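# Place long carton flat, centered between two short cartons

## Task

Lower the long carton so it lies flat inside the space separating the two short cartons, midway across that space, with the face that was on top at the start still on top. Both short cartons must stay where and how they were. The result only counts if it stays put without the robot holding it. At the end release the carton and pull the tool away.

## Robot and tools

Robot: one six-joint arm (waist, shoulder, elbow, forearm roll, wrist pitch, wrist roll) carrying a vacuum tool with four suction cups on two air channels. The reference point is the cup point, the middle of the four cup rims when nothing touches them. The cups point along the cup point's +z axis. In the cup point's own axes the cups sit at x = -35 and +35 mm; channel a's pair is at y = -70 mm and channel b's pair at y = +70 mm. The tool reaches 148 mm to each side along its y axis. Each cup rim is 36 mm wide.

Scene frame: origin on the table surface right under the arm base, +z up, +y to the left when facing along +x. Positions are in metres; orientations are quaternions written w first (qw, qx, qy, qz). The base may sit slightly tilted, and the reported cup point position gets less accurate at long reach.

A row is 9 numbers: x, y, z, qw, qx, qy, qz, suction_a, suction_b. The first seven are an absolute target pose for the cup point in the scene frame (not an offset). The last two are vacuum levels in [-1, 1]: +1 is full vacuum (about 75 kPa under ambient), a smaller value asks for that fraction, and 0.01 or less switches the channel off. Each channel keeps its last value. Repeat the wanted quaternion in every row, because the reported one can drift.

Tools:
- execute_actions: "actions" is a list holding at most one item. An empty list just returns the current state. An item with "rows" (1 to 15 rows, one arm) and "steps" (up to 15, default 15) applies one row per 1/30 s step, reusing the last row if rows run out. An item with only "steps" (up to 300) is a wait counted from the previous result, including your reply time. Optional "pictures" true/false. A target more than 0.6 m away from the last reported position along any cup point axis gets the call refused, and nothing is sent.
- move: "target" is one 9-number row; "speed" is top path speed in m/s, 0.002 to 0.5 (default 0.25), turning limited to twice that in rad/s. It drives the cup point in a straight line toward the pose over 0.5 to 10 s (cut off at 10 s). The vacuum values are applied at the start. It does not avoid obstacles, and the real tool may lag, wander or overshoot speed, mostly with an almost straight arm. The result adds a move: line with how it ended (done, off_target, moving, held, fault), which limits acted (paced = pose was clipped; held = a check blocked steps, after which the arm may jump faster), and the distance left to the target.
- wait: "seconds" 0 to 10; nothing new is commanded.
- zoom_image: "camera" is cam_high, cam_low or cam_wrist; "region" is [x0, y0, x1, y1] in pixels of that 896x504 image, origin top-left, at most 504 by 504.
- finished_scene: "scene" is the number of the scene to close; it is final and reports whether the goal was met.

Control behaviour: each step the commanded pose is clipped to at most 70 mm and 16 degrees from the measured pose, and the inverse kinematics favours position over orientation. After an action ends the arm only continues to the last clipped pose, so read the result pose and send the remainder. Time passes while you think. The "Hand target" line shows where the controller is heading.

Result lines: the state line has the cup point position, quaternion and linear/angular velocities. suction_measured_a/b give vacuum reached per channel; near 0 means no seal. part_present_a/b switch to 1 at 0.54 and back to 0 under 0.49. On a tight surface a reading settles up to 0.17 under the command (0.27 with both on). "pose unreachable" and HELD mean the clearance check (which treats the mount as part of the arm) changed or blocked the command. Joint torques and Flange force are noisy; flange force includes held weight and may read "no reading". MOTOR HOT warns of overheating; an OVER-TEMPERATURE FAULT brakes the arm until it cools.

Gripping: turn a channel on and press both of its cups fully onto a smooth flat face, away from edges, seams and holes. If one cup of an active channel touches nothing, that channel starves the other of air, so use only channels whose cups are both covered. Under vacuum the cups shrink, bringing the object up to about 12 mm closer to the tool, and suction can lift an object off its support. To release, set the carton down on its support first, then switch both channels off; the cups may still touch until the tool is about 15 mm away. A cup sealed on the table pins the tool; switch that channel off.

Hazards: the arm is stiff. Aiming even slightly past a firm contact, or touching quickly, can cause a fault: 144 N on the arm, tool or load, or a joint reaching its load limit (waist and shoulder 309, elbow 145, wrist joints 40.9 N m), stops the arm for 10 s and drops the rest of the call. Approach contacts slowly with targets just at the surface. Do not knock or drop anything off the table, do not disturb the short cartons, and avoid slams or hard pushes. Loose objects can occasionally be nudged by outside pushes.

Cameras: cam_high, cam_low (fixed) and cam_wrist (on the hand), each 896x504, with calibration given as K, distortion and T_world_to_cam, accurate to within a few degrees and millimetres.

Each tool is called after ">>>" as name(argument=value, ...) on one line, values as JSON.

## Session

>>> execute_actions(actions=[])

Scene clock: 0.00 s of 6000.00 s.
end_effector_position=(+0.6524, -0.0117, +0.4917) suction_measured_a=0.00 part_present_a=0 suction_measured_b=0.00 part_present_b=0 end_effector_quat_wxyz=(-0.003, +0.713, +0.701, -0.002) end_effector_velocity=(-0.000, +0.001, -0.001) end_effector_angular_velocity=(+0.001, +0.001, +0.001)
Joint positions: [-0.051  0.151  1.527  0.001  1.464  1.517]
Joint velocities: [ 0.001 -0.     0.001  0.001 -0.    -0.   ]
Joint torques (N m, as the joint torque sensors report them, + toward a larger angle): no reading
Flange force (N, the push that the arm receives, along the end effector's own x y z axes): no reading
Hand target: +0.652, -0.012, +0.492; -0.003, +0.713, +0.701, -0.002

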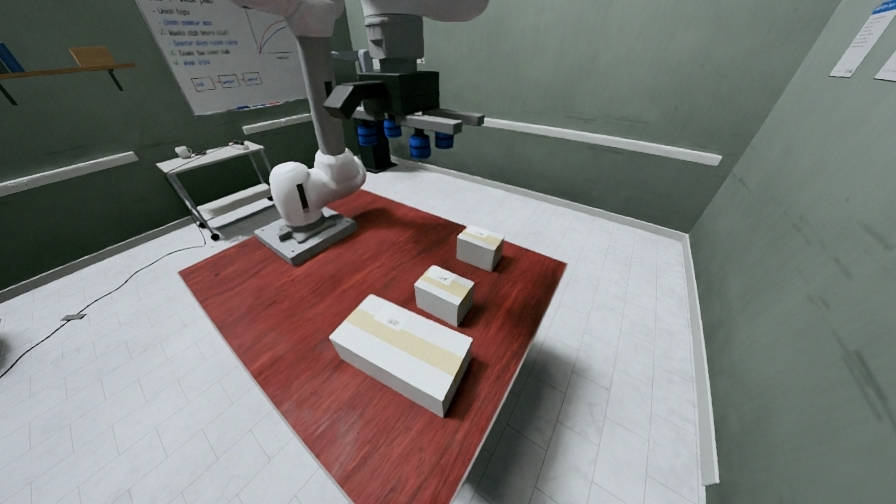

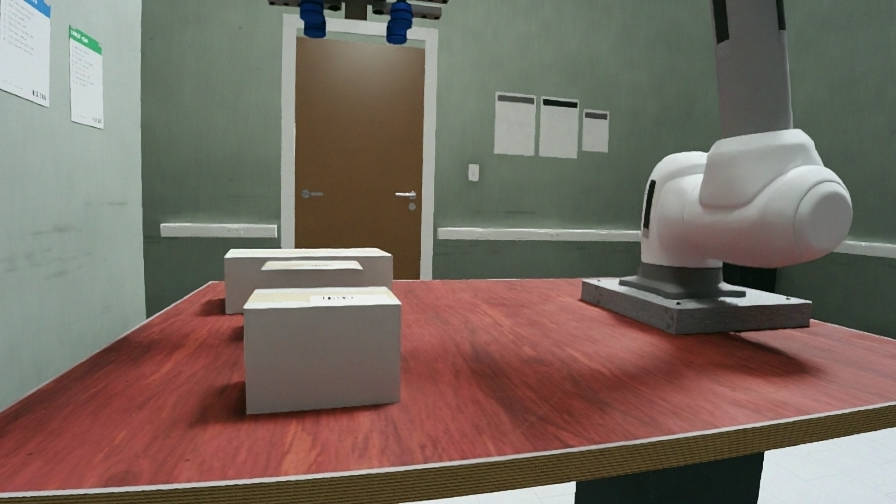

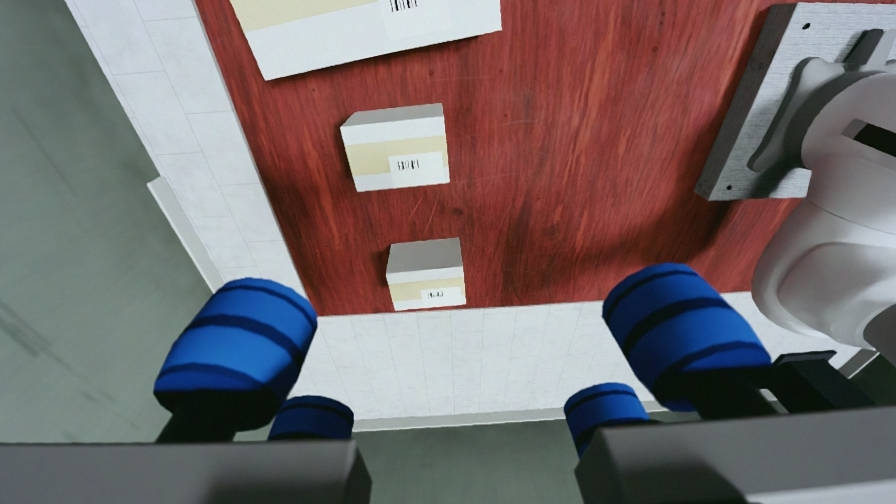

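>>> zoom_image(camera="cam_high", region=[310, 210, 530, 430])

>>> zoom_image(camera="cam_wrist", region=[220, 0, 540, 320])

>>> zoom_image(camera="cam_low", region=[200, 230, 420, 430])

Region (310, 210, 530, 430) of cam_high's 896x504 image, scaled by 2.291, with more detail than that image has.

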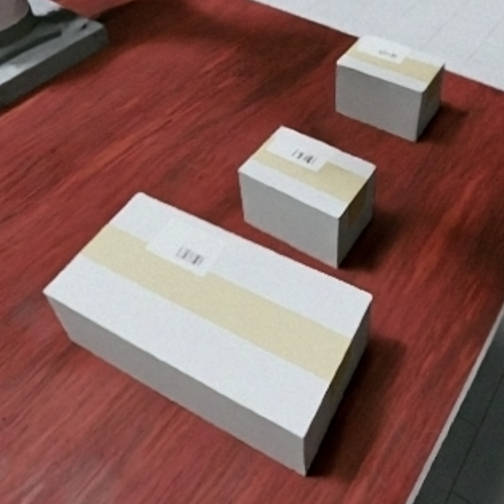

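Region (220, 0, 540, 320) of cam_wrist's 896x504 image, scaled by 1.575, with more detail than that image has.

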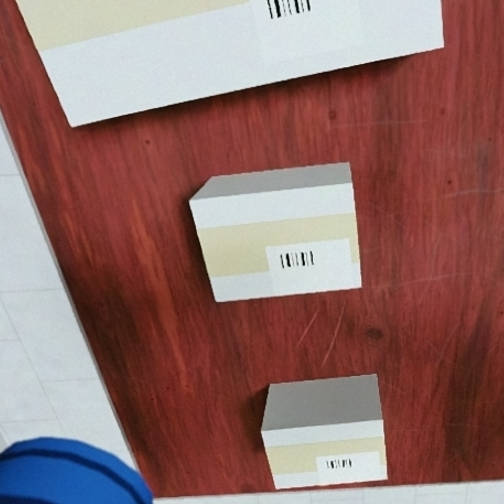

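Region (200, 230, 420, 430) of cam_low's 896x504 image, scaled by 2.291, with more detail than that image has; it fills the top 458 rows of this view, and the rest is white.

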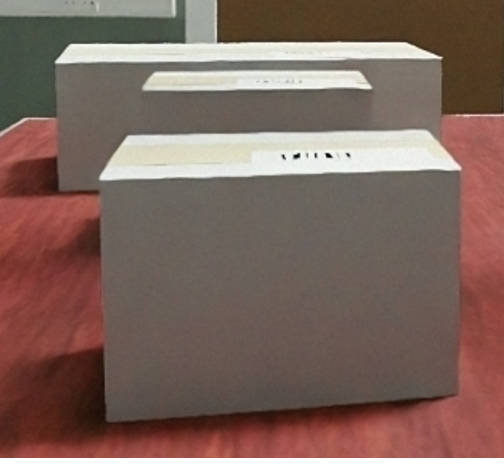

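>>> move(target=[0.741, -0.195, 0.19, 0, 0.6567, 0.7541, 0, 0, 0], speed=0.3)

Scene clock: 32.87 s of 6000.00 s.
end_effector_position=(+0.7416, -0.1948, +0.1900) suction_measured_a=0.00 part_present_a=0 suction_measured_b=0.00 part_present_b=0 end_effector_quat_wxyz=(+0.000, +0.657, +0.754, +0.000) end_effector_velocity=(+0.001, -0.001, +0.000) end_effector_angular_velocity=(-0.001, -0.001, +0.001)
Joint positions: [-0.283  0.486  1.644  0.001  1.006  1.131]
Joint velocities: [-0.001  0.    -0.001 -0.001 -0.    -0.001]
Joint torques (N m, as the joint torque sensors report them, + toward a larger angle): [ -0.9  -81.37 -38.05   3.29   0.76  -0.06]
Flange force (N, the push that the arm receives, along the end effector's own x y z axes): [5.1 -9.1 -6.9]
Hand target: +0.742, -0.195, +0.190; +0.000, +0.657, +0.754, +0.000
Off the commanded pose: 0.001 m, 0 deg.
After step 90, 28.30 s passed at rest.
move: done
camera_calibration (this result's frames):
cam_wrist: T_world_to_cam=[[-0.991624, -0.126362, 0.0267228, 0.714762], [-0.0898321, 0.823437, 0.560252, 0.176891], [-0.0927991, 0.553159, -0.827891, 0.467356], [0, 0, 0, 1]] pos_world=[0.768036, -0.313862, 0.268716]

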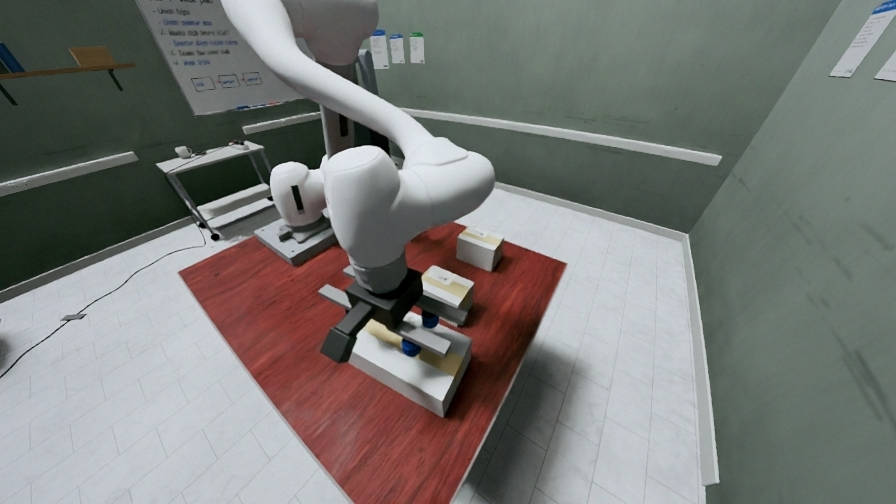

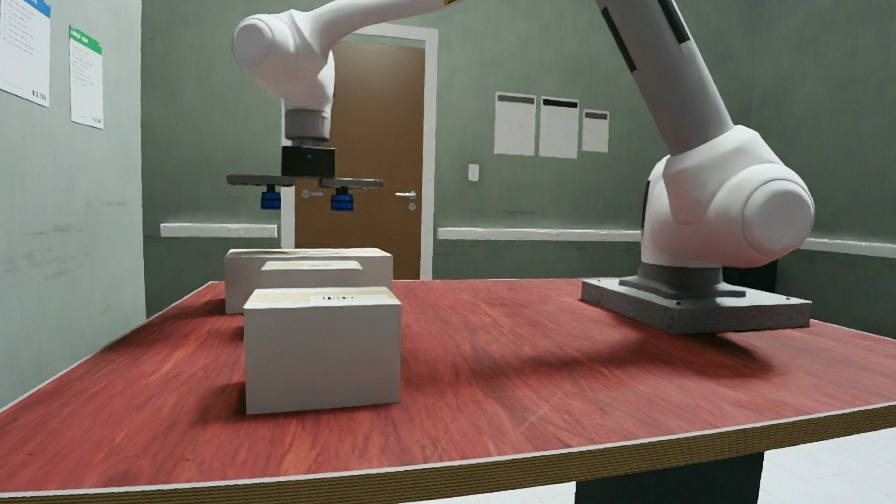

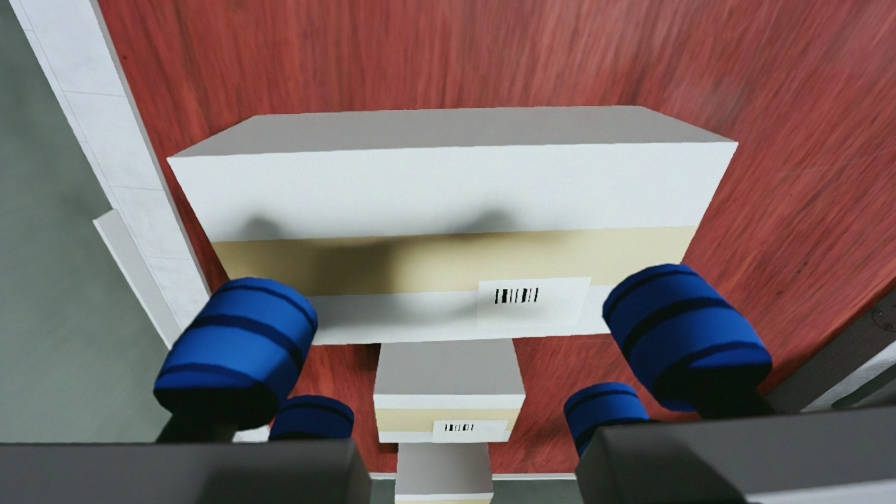

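>>> move(target=[0.7426, -0.1936, 0.113, 0, 0.6547, 0.7559, 0, 0, 0], speed=0.15)

>>> move(target=[0.7426, -0.1936, 0.097, 0, 0.6547, 0.7559, 0, 1, 1], speed=0.02)

Scene clock: 41.43 s of 6000.00 s.
end_effector_position=(+0.7425, -0.1936, +0.1129) suction_measured_a=0.00 part_present_a=0 suction_measured_b=0.00 part_present_b=0 end_effector_quat_wxyz=(-0.000, +0.655, +0.756, -0.000) end_effector_velocity=(+0.001, -0.000, +0.000) end_effector_angular_velocity=(-0.001, -0.002, +0.002)
Joint positions: [-0.281  0.56   1.689  0.     0.887  1.127]
Joint velocities: [ 0.     0.    -0.001 -0.    -0.001 -0.001]
Joint torques (N m, as the joint torque sensors report them, + toward a larger angle): [  0.85 -83.42 -35.91   3.35   1.21  -0.15]
Flange force (N, the push that the arm receives, along the end effector's own x y z axes): [4.9 -13.3 -6.8]
Hand target: +0.743, -0.194, +0.113; +0.000, +0.655, +0.756, -0.000
Off the commanded pose: 0.000 m, 0 deg.
After step 90, 4.73 s passed at rest.
move: done
camera_calibration (this result's frames):
cam_wrist: T_world_to_cam=[[-0.990871, -0.132036, 0.0272117, 0.716179], [-0.094279, 0.822974, 0.560201, 0.222399], [-0.0963612, 0.552521, -0.82791, 0.405438], [0, 0, 0, 1]] pos_world=[0.769677, -0.31248, 0.191589]

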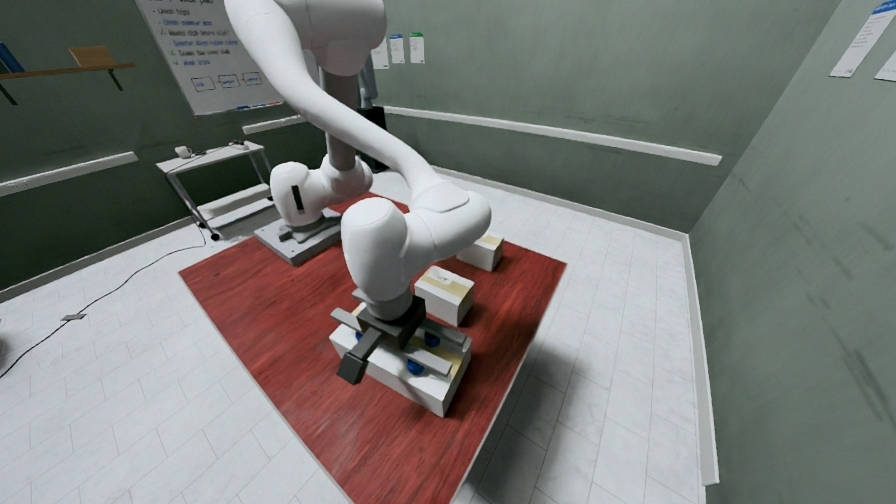

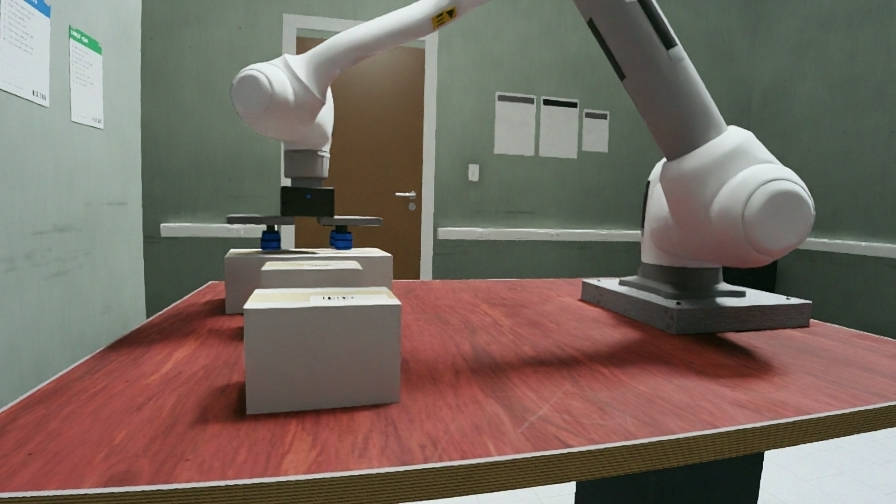

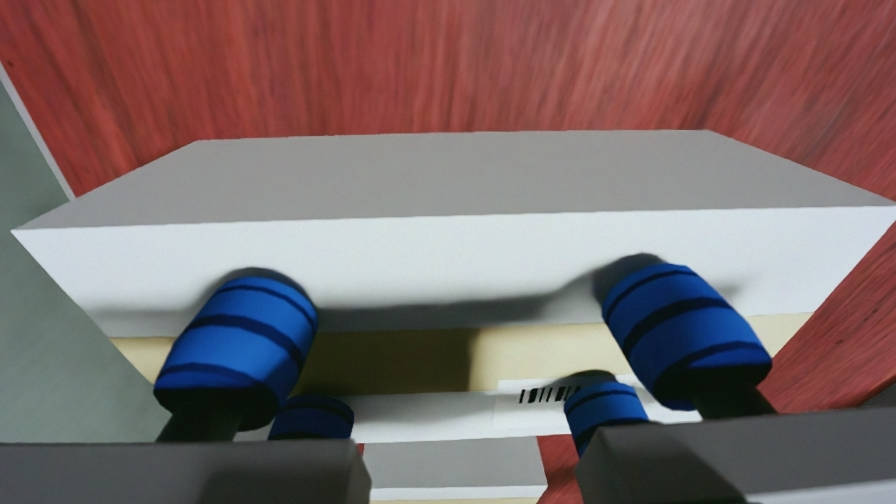

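Scene clock: 42.47 s of 6000.00 s.
end_effector_position=(+0.7426, -0.1936, +0.0969) suction_measured_a=0.62 part_present_a=1 suction_measured_b=0.62 part_present_b=1 end_effector_quat_wxyz=(-0.000, +0.655, +0.756, +0.000) end_effector_velocity=(+0.001, -0.001, +0.001) end_effector_angular_velocity=(-0.001, -0.003, -0.001)
Joint positions: [-0.281  0.576  1.696  0.001  0.863  1.127]
Joint velocities: [-0.001 -0.001 -0.002 -0.    -0.     0.   ]
Joint torques (N m, as the joint torque sensors report them, + toward a larger angle): [  0.58 -94.37 -39.16   2.91   0.58   0.44]
Flange force (N, the push that the arm receives, along the end effector's own x y z axes): [2.0 -9.9 4.6]
Hand target: +0.743, -0.194, +0.097; +0.000, +0.655, +0.756, -0.000
Off the commanded pose: 0.000 m, 0 deg.
move: done
camera_calibration (this result's frames):
cam_wrist: T_world_to_cam=[[-0.990879, -0.132021, 0.0270084, 0.716688], [-0.0943691, 0.822906, 0.560286, 0.231346], [-0.0961949, 0.552627, -0.827858, 0.392116], [0, 0, 0, 1]] pos_world=[0.769702, -0.312452, 0.17564]

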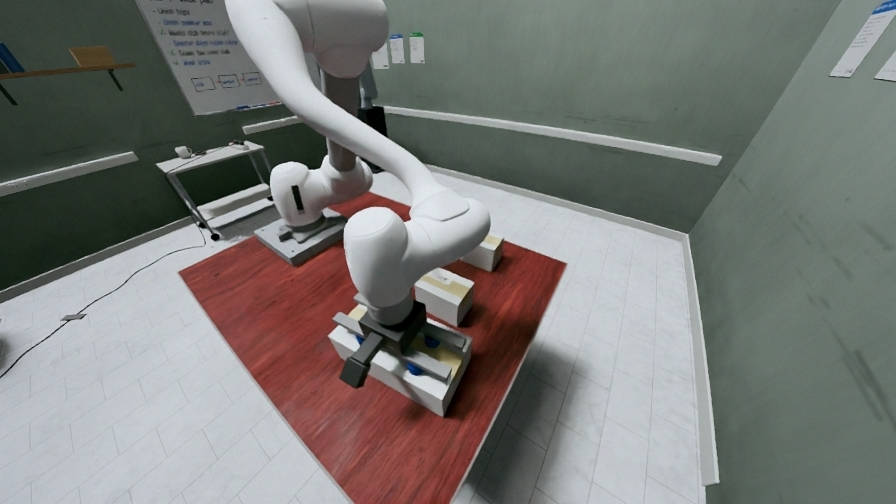

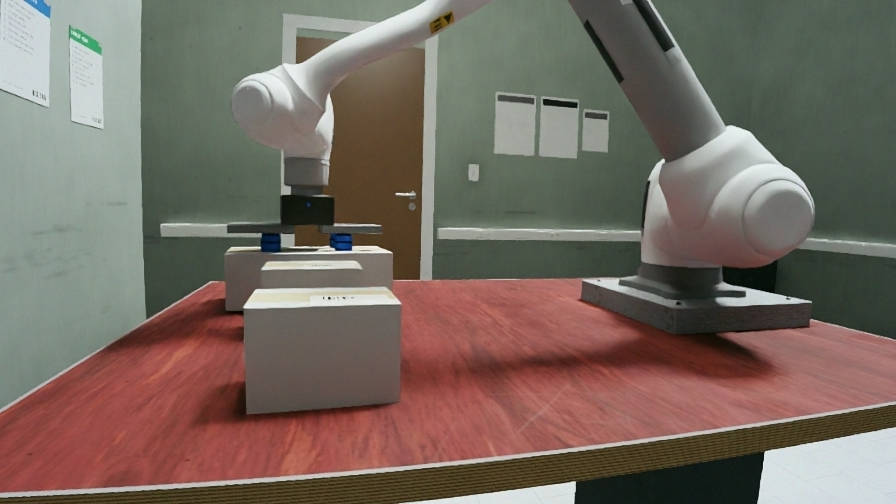

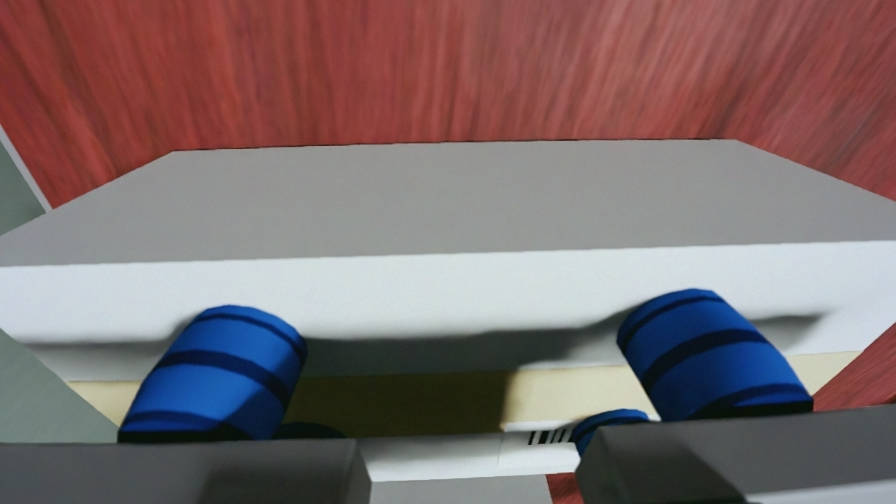

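>>> move(target=[0.741, -0.17, 0.225, 0, 0.6547, 0.7559, 0, 1, 1], speed=0.2)

>>> move(target=[0.713, 0.14, 0.21, 0, 0.682, 0.7314, 0, 1, 1], speed=0.25)

Scene clock: 54.43 s of 6000.00 s.
end_effector_position=(+0.7409, -0.1700, +0.2252) suction_measured_a=0.96 part_present_a=1 suction_measured_b=0.96 part_present_b=1 end_effector_quat_wxyz=(+0.000, +0.655, +0.756, +0.000) end_effector_velocity=(+0.001, -0.001, +0.001) end_effector_angular_velocity=(-0.001, -0.002, -0.001)
Joint positions: [-0.252  0.447  1.631  0.     1.056  1.156]
Joint velocities: [-0.001 -0.    -0.002 -0.     0.     0.   ]
Joint torques (N m, as the joint torque sensors report them, + toward a larger angle): [ -1.55 -94.47 -48.71   4.16   0.29  -0.07]
Flange force (N, the push that the arm receives, along the end effector's own x y z axes): [5.3 -7.9 13.1]
Hand target: +0.741, -0.170, +0.225; -0.000, +0.655, +0.756, +0.000
Off the commanded pose: 0.000 m, 0 deg.
move: done
camera_calibration (this result's frames):
cam_wrist: T_world_to_cam=[[-0.99087, -0.132158, 0.0266545, 0.714736], [-0.0946839, 0.822897, 0.560246, 0.140117], [-0.095975, 0.552607, -0.827898, 0.484964], [0, 0, 0, 1]] pos_world=[0.768021, -0.288838, 0.303949]

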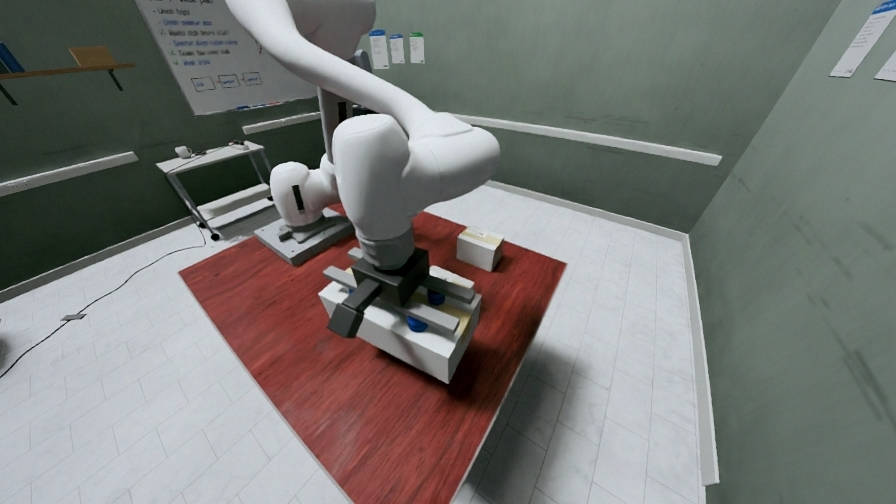

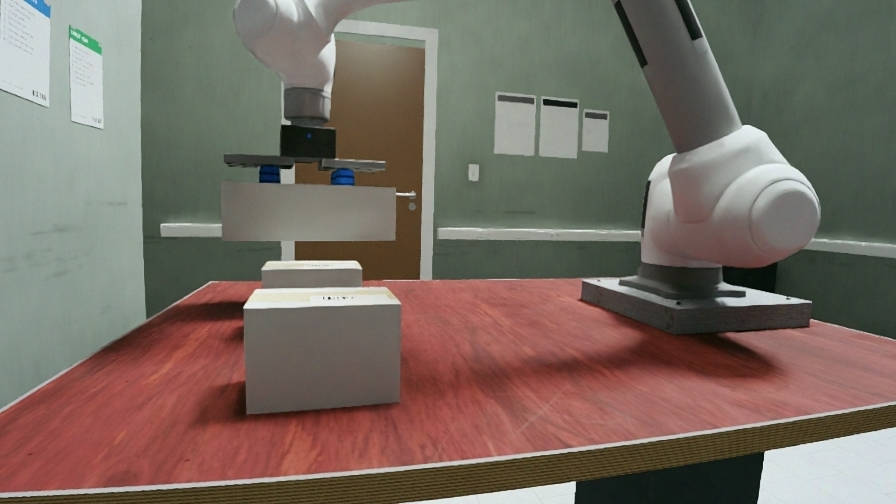

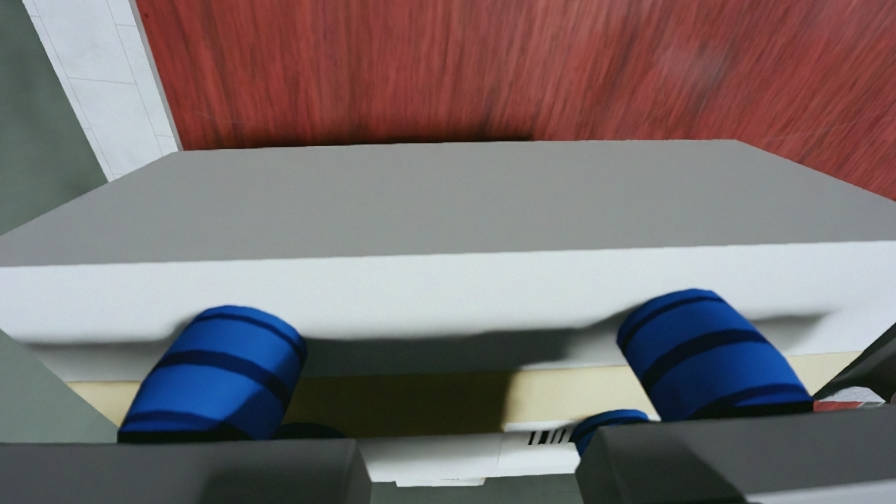

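Scene clock: 56.03 s of 6000.00 s.
end_effector_position=(+0.7125, +0.1398, +0.2100) suction_measured_a=0.96 part_present_a=1 suction_measured_b=0.96 part_present_b=1 end_effector_quat_wxyz=(+0.000, +0.682, +0.731, -0.000) end_effector_velocity=(-0.000, +0.001, +0.000) end_effector_angular_velocity=(-0.000, +0.000, +0.001)
Joint positions: [ 0.167  0.413  1.717 -0.003  1.006  1.65 ]
Joint velocities: [ 0.002 -0.     0.    -0.     0.     0.001]
Joint torques (N m, as the joint torque sensors report them, + toward a larger angle): [ -1.21 -88.96 -46.61   3.88   0.63  -0.34]
Flange force (N, the push that the arm receives, along the end effector's own x y z axes): [1.8 -8.9 12.5]
Hand target: +0.712, +0.140, +0.210; +0.000, +0.682, +0.731, -0.000
Off the commanded pose: 0.001 m, 0 deg.
move: done
camera_calibration (this result's frames):
cam_wrist: T_world_to_cam=[[-0.997891, -0.0590024, 0.0270634, 0.722569], [-0.0337658, 0.827881, 0.559887, -0.15296], [-0.0554399, 0.557792, -0.828127, 0.268897], [0, 0, 0, 1]] pos_world=[0.730788, 0.0192768, 0.288766]

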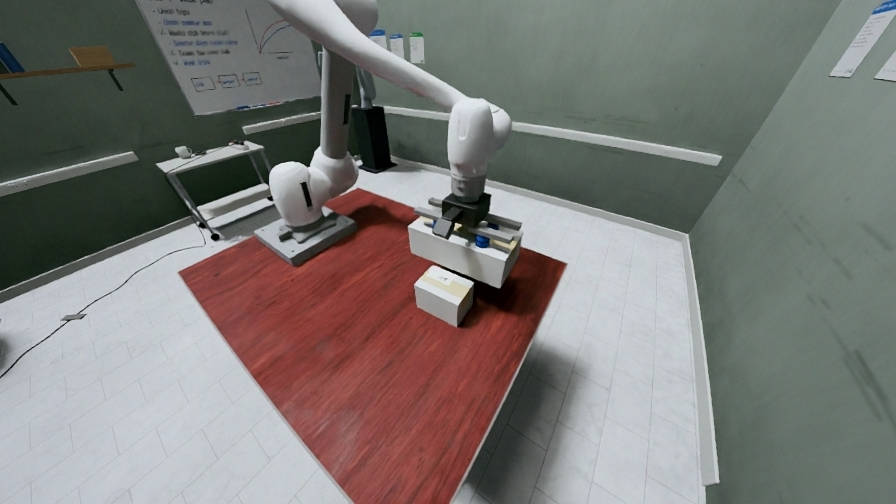

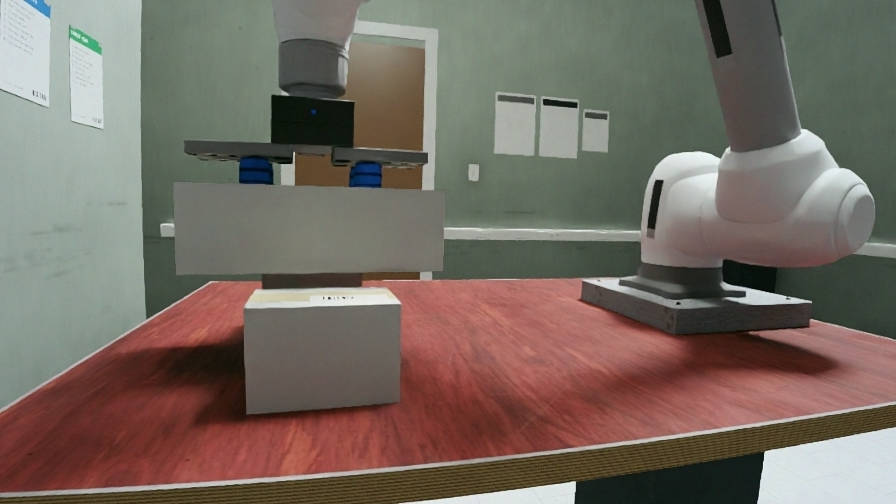

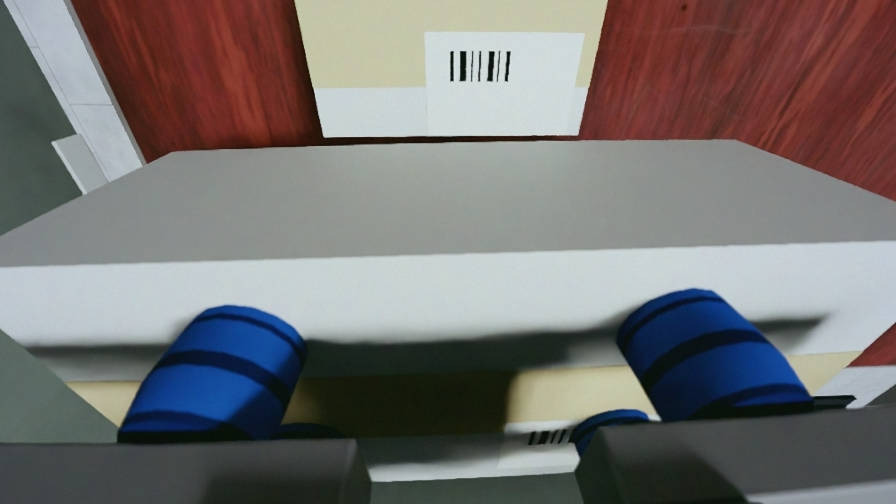

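>>> zoom_image(camera="cam_wrist", region=[290, 90, 620, 180])

>>> zoom_image(camera="cam_low", region=[160, 170, 460, 330])

Region (290, 90, 620, 180) of cam_wrist's 896x504 image, scaled by 1.527, with more detail than that image has; it fills the top 137 rows of this view, and the rest is white.

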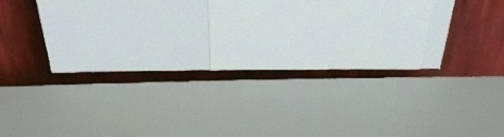

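Region (160, 170, 460, 330) of cam_low's 896x504 image, scaled by 1.680, with more detail than that image has; it fills the top 269 rows of this view, and the rest is white.

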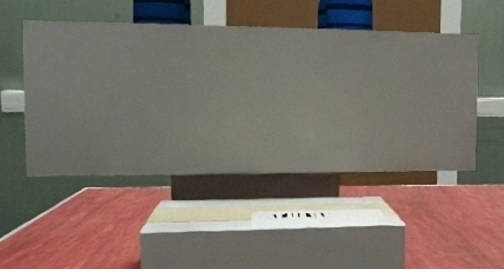

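>>> move(target=[0.70, 0.32, 0.21, 0, 0.682, 0.7314, 0, 1, 1], speed=0.25)

Scene clock: 80.33 s of 6000.00 s.
end_effector_position=(+0.6997, +0.3198, +0.2100) suction_measured_a=0.96 part_present_a=1 suction_measured_b=0.96 part_present_b=1 end_effector_quat_wxyz=(+0.000, +0.682, +0.731, -0.000) end_effector_velocity=(+0.000, +0.000, +0.001) end_effector_angular_velocity=(+0.001, -0.001, +0.001)
Joint positions: [ 0.405  0.474  1.623 -0.005  1.04   1.889]
Joint velocities: [ 0. -0. -0.  0. -0. -0.]
Joint torques (N m, as the joint torque sensors report them, + toward a larger angle): [  0.62 -92.   -47.48   3.81   0.33   0.3 ]
Flange force (N, the push that the arm receives, along the end effector's own x y z axes): [-5.4 -13.4 8.9]
Hand target: +0.700, +0.320, +0.210; +0.000, +0.682, +0.731, -0.000
Off the commanded pose: 0.000 m, 0 deg.
move: done
camera_calibration (this result's frames):
cam_wrist: T_world_to_cam=[[-0.997886, -0.0590645, 0.0271069, 0.720439], [-0.0337895, 0.827846, 0.559937, -0.302418], [-0.0555127, 0.557837, -0.828092, 0.167802], [0, 0, 0, 1]] pos_world=[0.718012, 0.199302, 0.288761]

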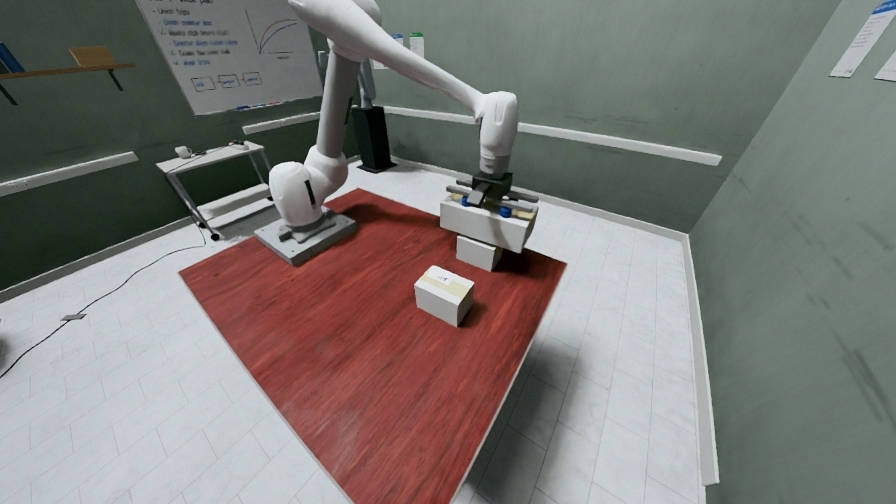

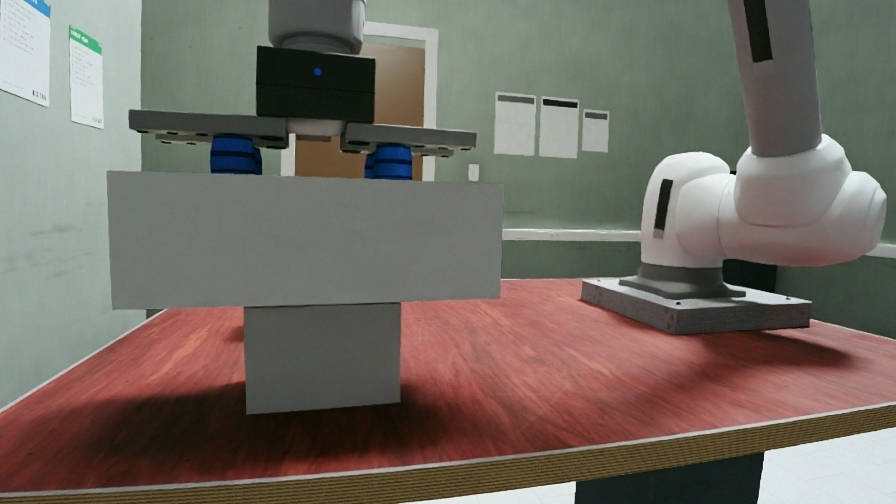

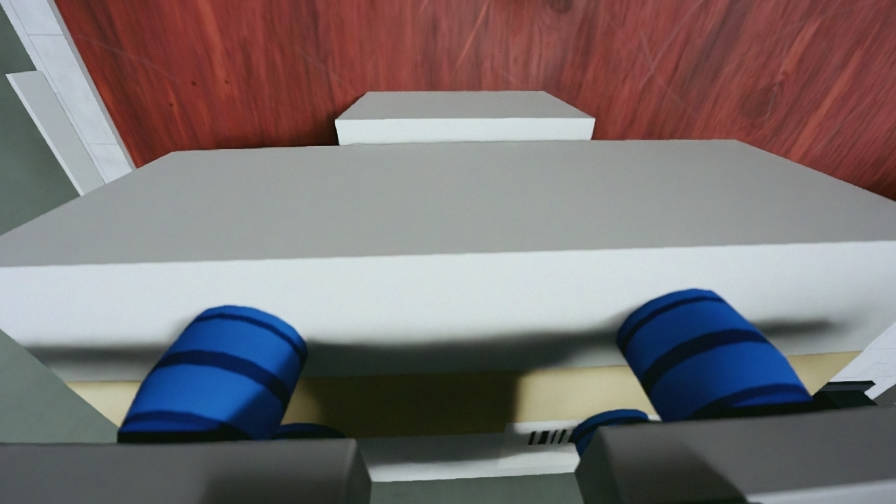

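>>> zoom_image(camera="cam_wrist", region=[320, 70, 610, 160])

Region (320, 70, 610, 160) of cam_wrist's 896x504 image, scaled by 1.738, with more detail than that image has; it fills the top 156 rows of this view, and the rest is white.

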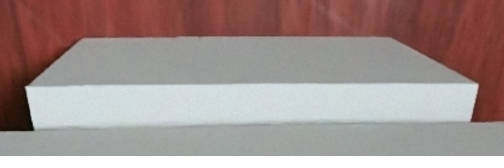

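>>> move(target=[0.7112, 0.15, 0.208, 0, 0.6865, 0.7272, 0, 1, 1], speed=0.25)

>>> move(target=[0.7112, 0.15, 0.103, 0, 0.6865, 0.7272, 0, 1, 1], speed=0.12)

Scene clock: 89.57 s of 6000.00 s.
end_effector_position=(+0.7115, +0.1502, +0.2080) suction_measured_a=0.96 part_present_a=1 suction_measured_b=0.96 part_present_b=1 end_effector_quat_wxyz=(-0.000, +0.686, +0.727, +0.000) end_effector_velocity=(-0.000, -0.002, -0.001) end_effector_angular_velocity=(-0.000, +0.001, -0.002)
Joint positions: [ 0.181  0.416  1.716 -0.003  1.003  1.676]
Joint velocities: [-0.002  0.     0.001 -0.    -0.001 -0.   ]
Joint torques (N m, as the joint torque sensors report them, + toward a larger angle): [  3.64 -85.93 -47.73   3.94  -0.04  -0.14]
Flange force (N, the push that the arm receives, along the end effector's own x y z axes): [-7.1 -14.4 9.8]
Hand target: +0.712, +0.150, +0.208; -0.000, +0.686, +0.727, +0.000
Off the commanded pose: 0.000 m, 0 deg.
move: done
camera_calibration (this result's frames):
cam_wrist: T_world_to_cam=[[-0.998545, -0.0467906, 0.026814, 0.720991], [-0.0237407, 0.827832, 0.560474, -0.167704], [-0.0484224, 0.559022, -0.827738, 0.256146], [0, 0, 0, 1]] pos_world=[0.728363, 0.0293755, 0.286683]

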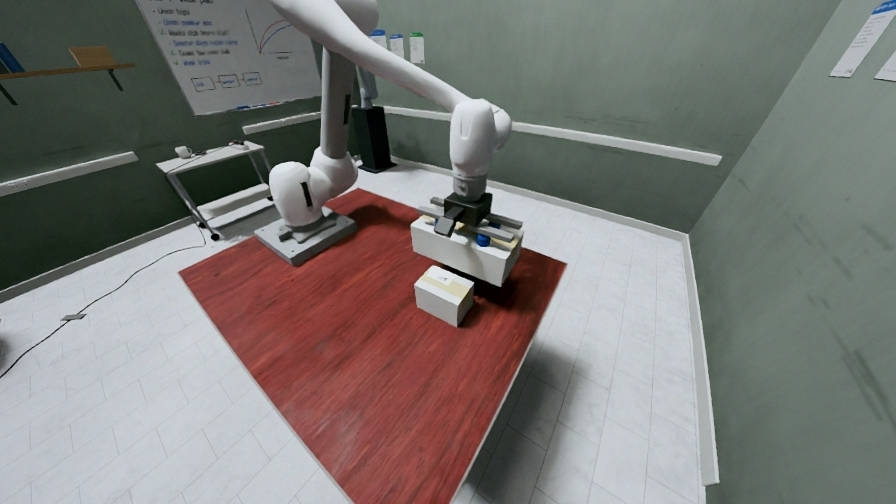

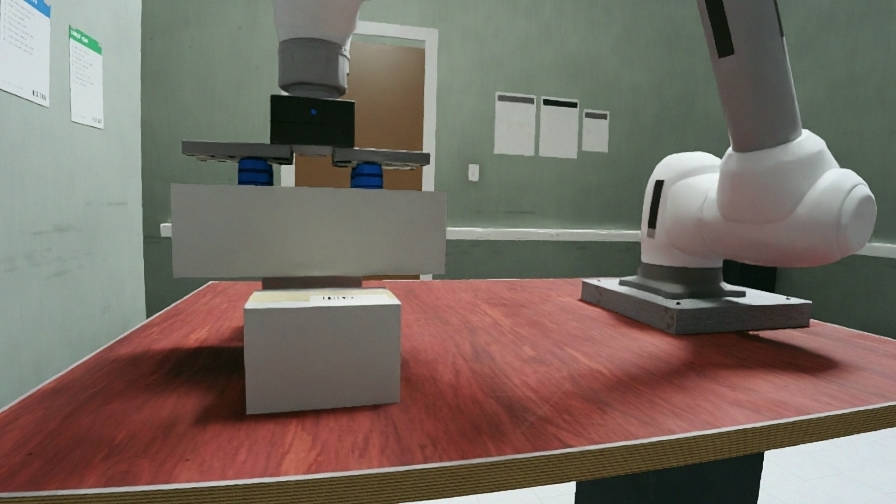

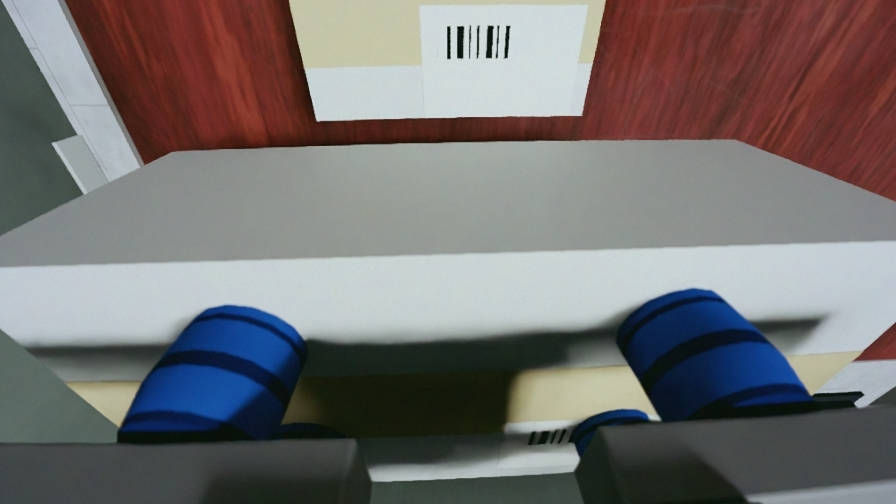

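Scene clock: 90.73 s of 6000.00 s.
end_effector_position=(+0.7111, +0.1499, +0.1028) suction_measured_a=0.96 part_present_a=1 suction_measured_b=0.96 part_present_b=1 end_effector_quat_wxyz=(-0.000, +0.686, +0.727, -0.000) end_effector_velocity=(+0.000, -0.001, -0.000) end_effector_angular_velocity=(-0.000, +0.000, -0.002)
Joint positions: [ 0.181  0.521  1.782 -0.004  0.833  1.677]
Joint velocities: [-0.002 -0.     0.    -0.     0.     0.001]
Joint torques (N m, as the joint torque sensors report them, + toward a larger angle): [ -3.26 -92.11 -38.38   3.22   0.11   0.32]
Flange force (N, the push that the arm receives, along the end effector's own x y z axes): [3.4 -5.5 6.5]
Hand target: +0.711, +0.150, +0.103; +0.000, +0.687, +0.727, -0.000
Off the commanded pose: 0.000 m, 0 deg.
move: done
camera_calibration (this result's frames):
cam_wrist: T_world_to_cam=[[-0.998538, -0.0466985, 0.027222, 0.723363], [-0.0234598, 0.828114, 0.560069, -0.108788], [-0.0486973, 0.558611, -0.827999, 0.169482], [0, 0, 0, 1]] pos_world=[0.728006, 0.0291946, 0.181569]

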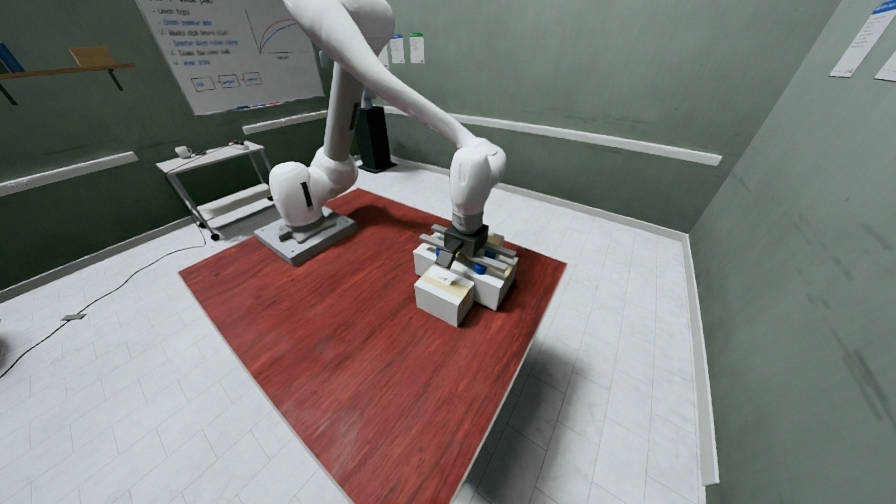

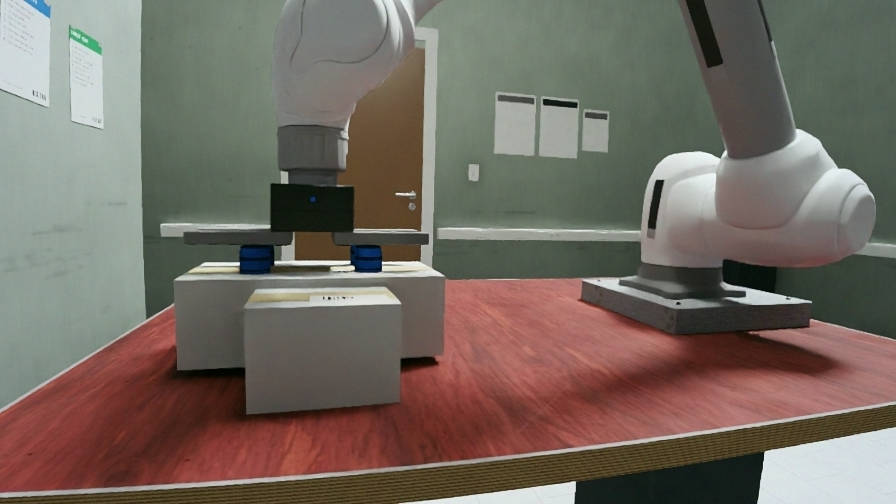

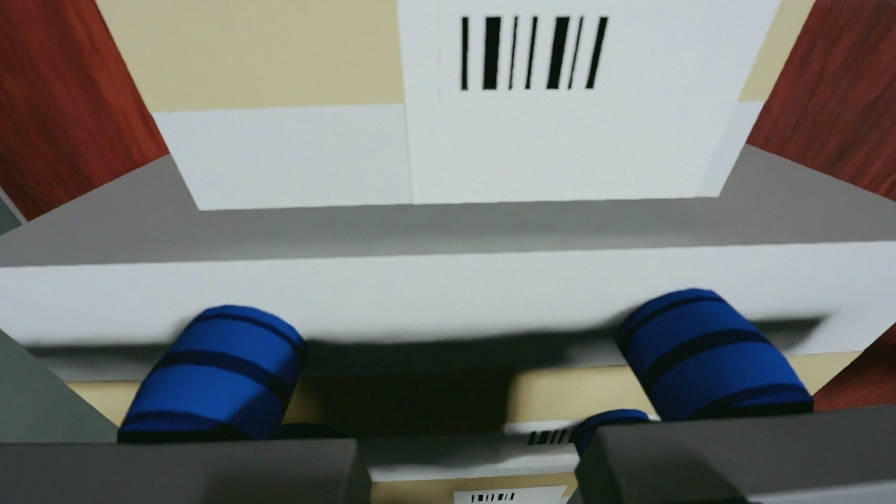

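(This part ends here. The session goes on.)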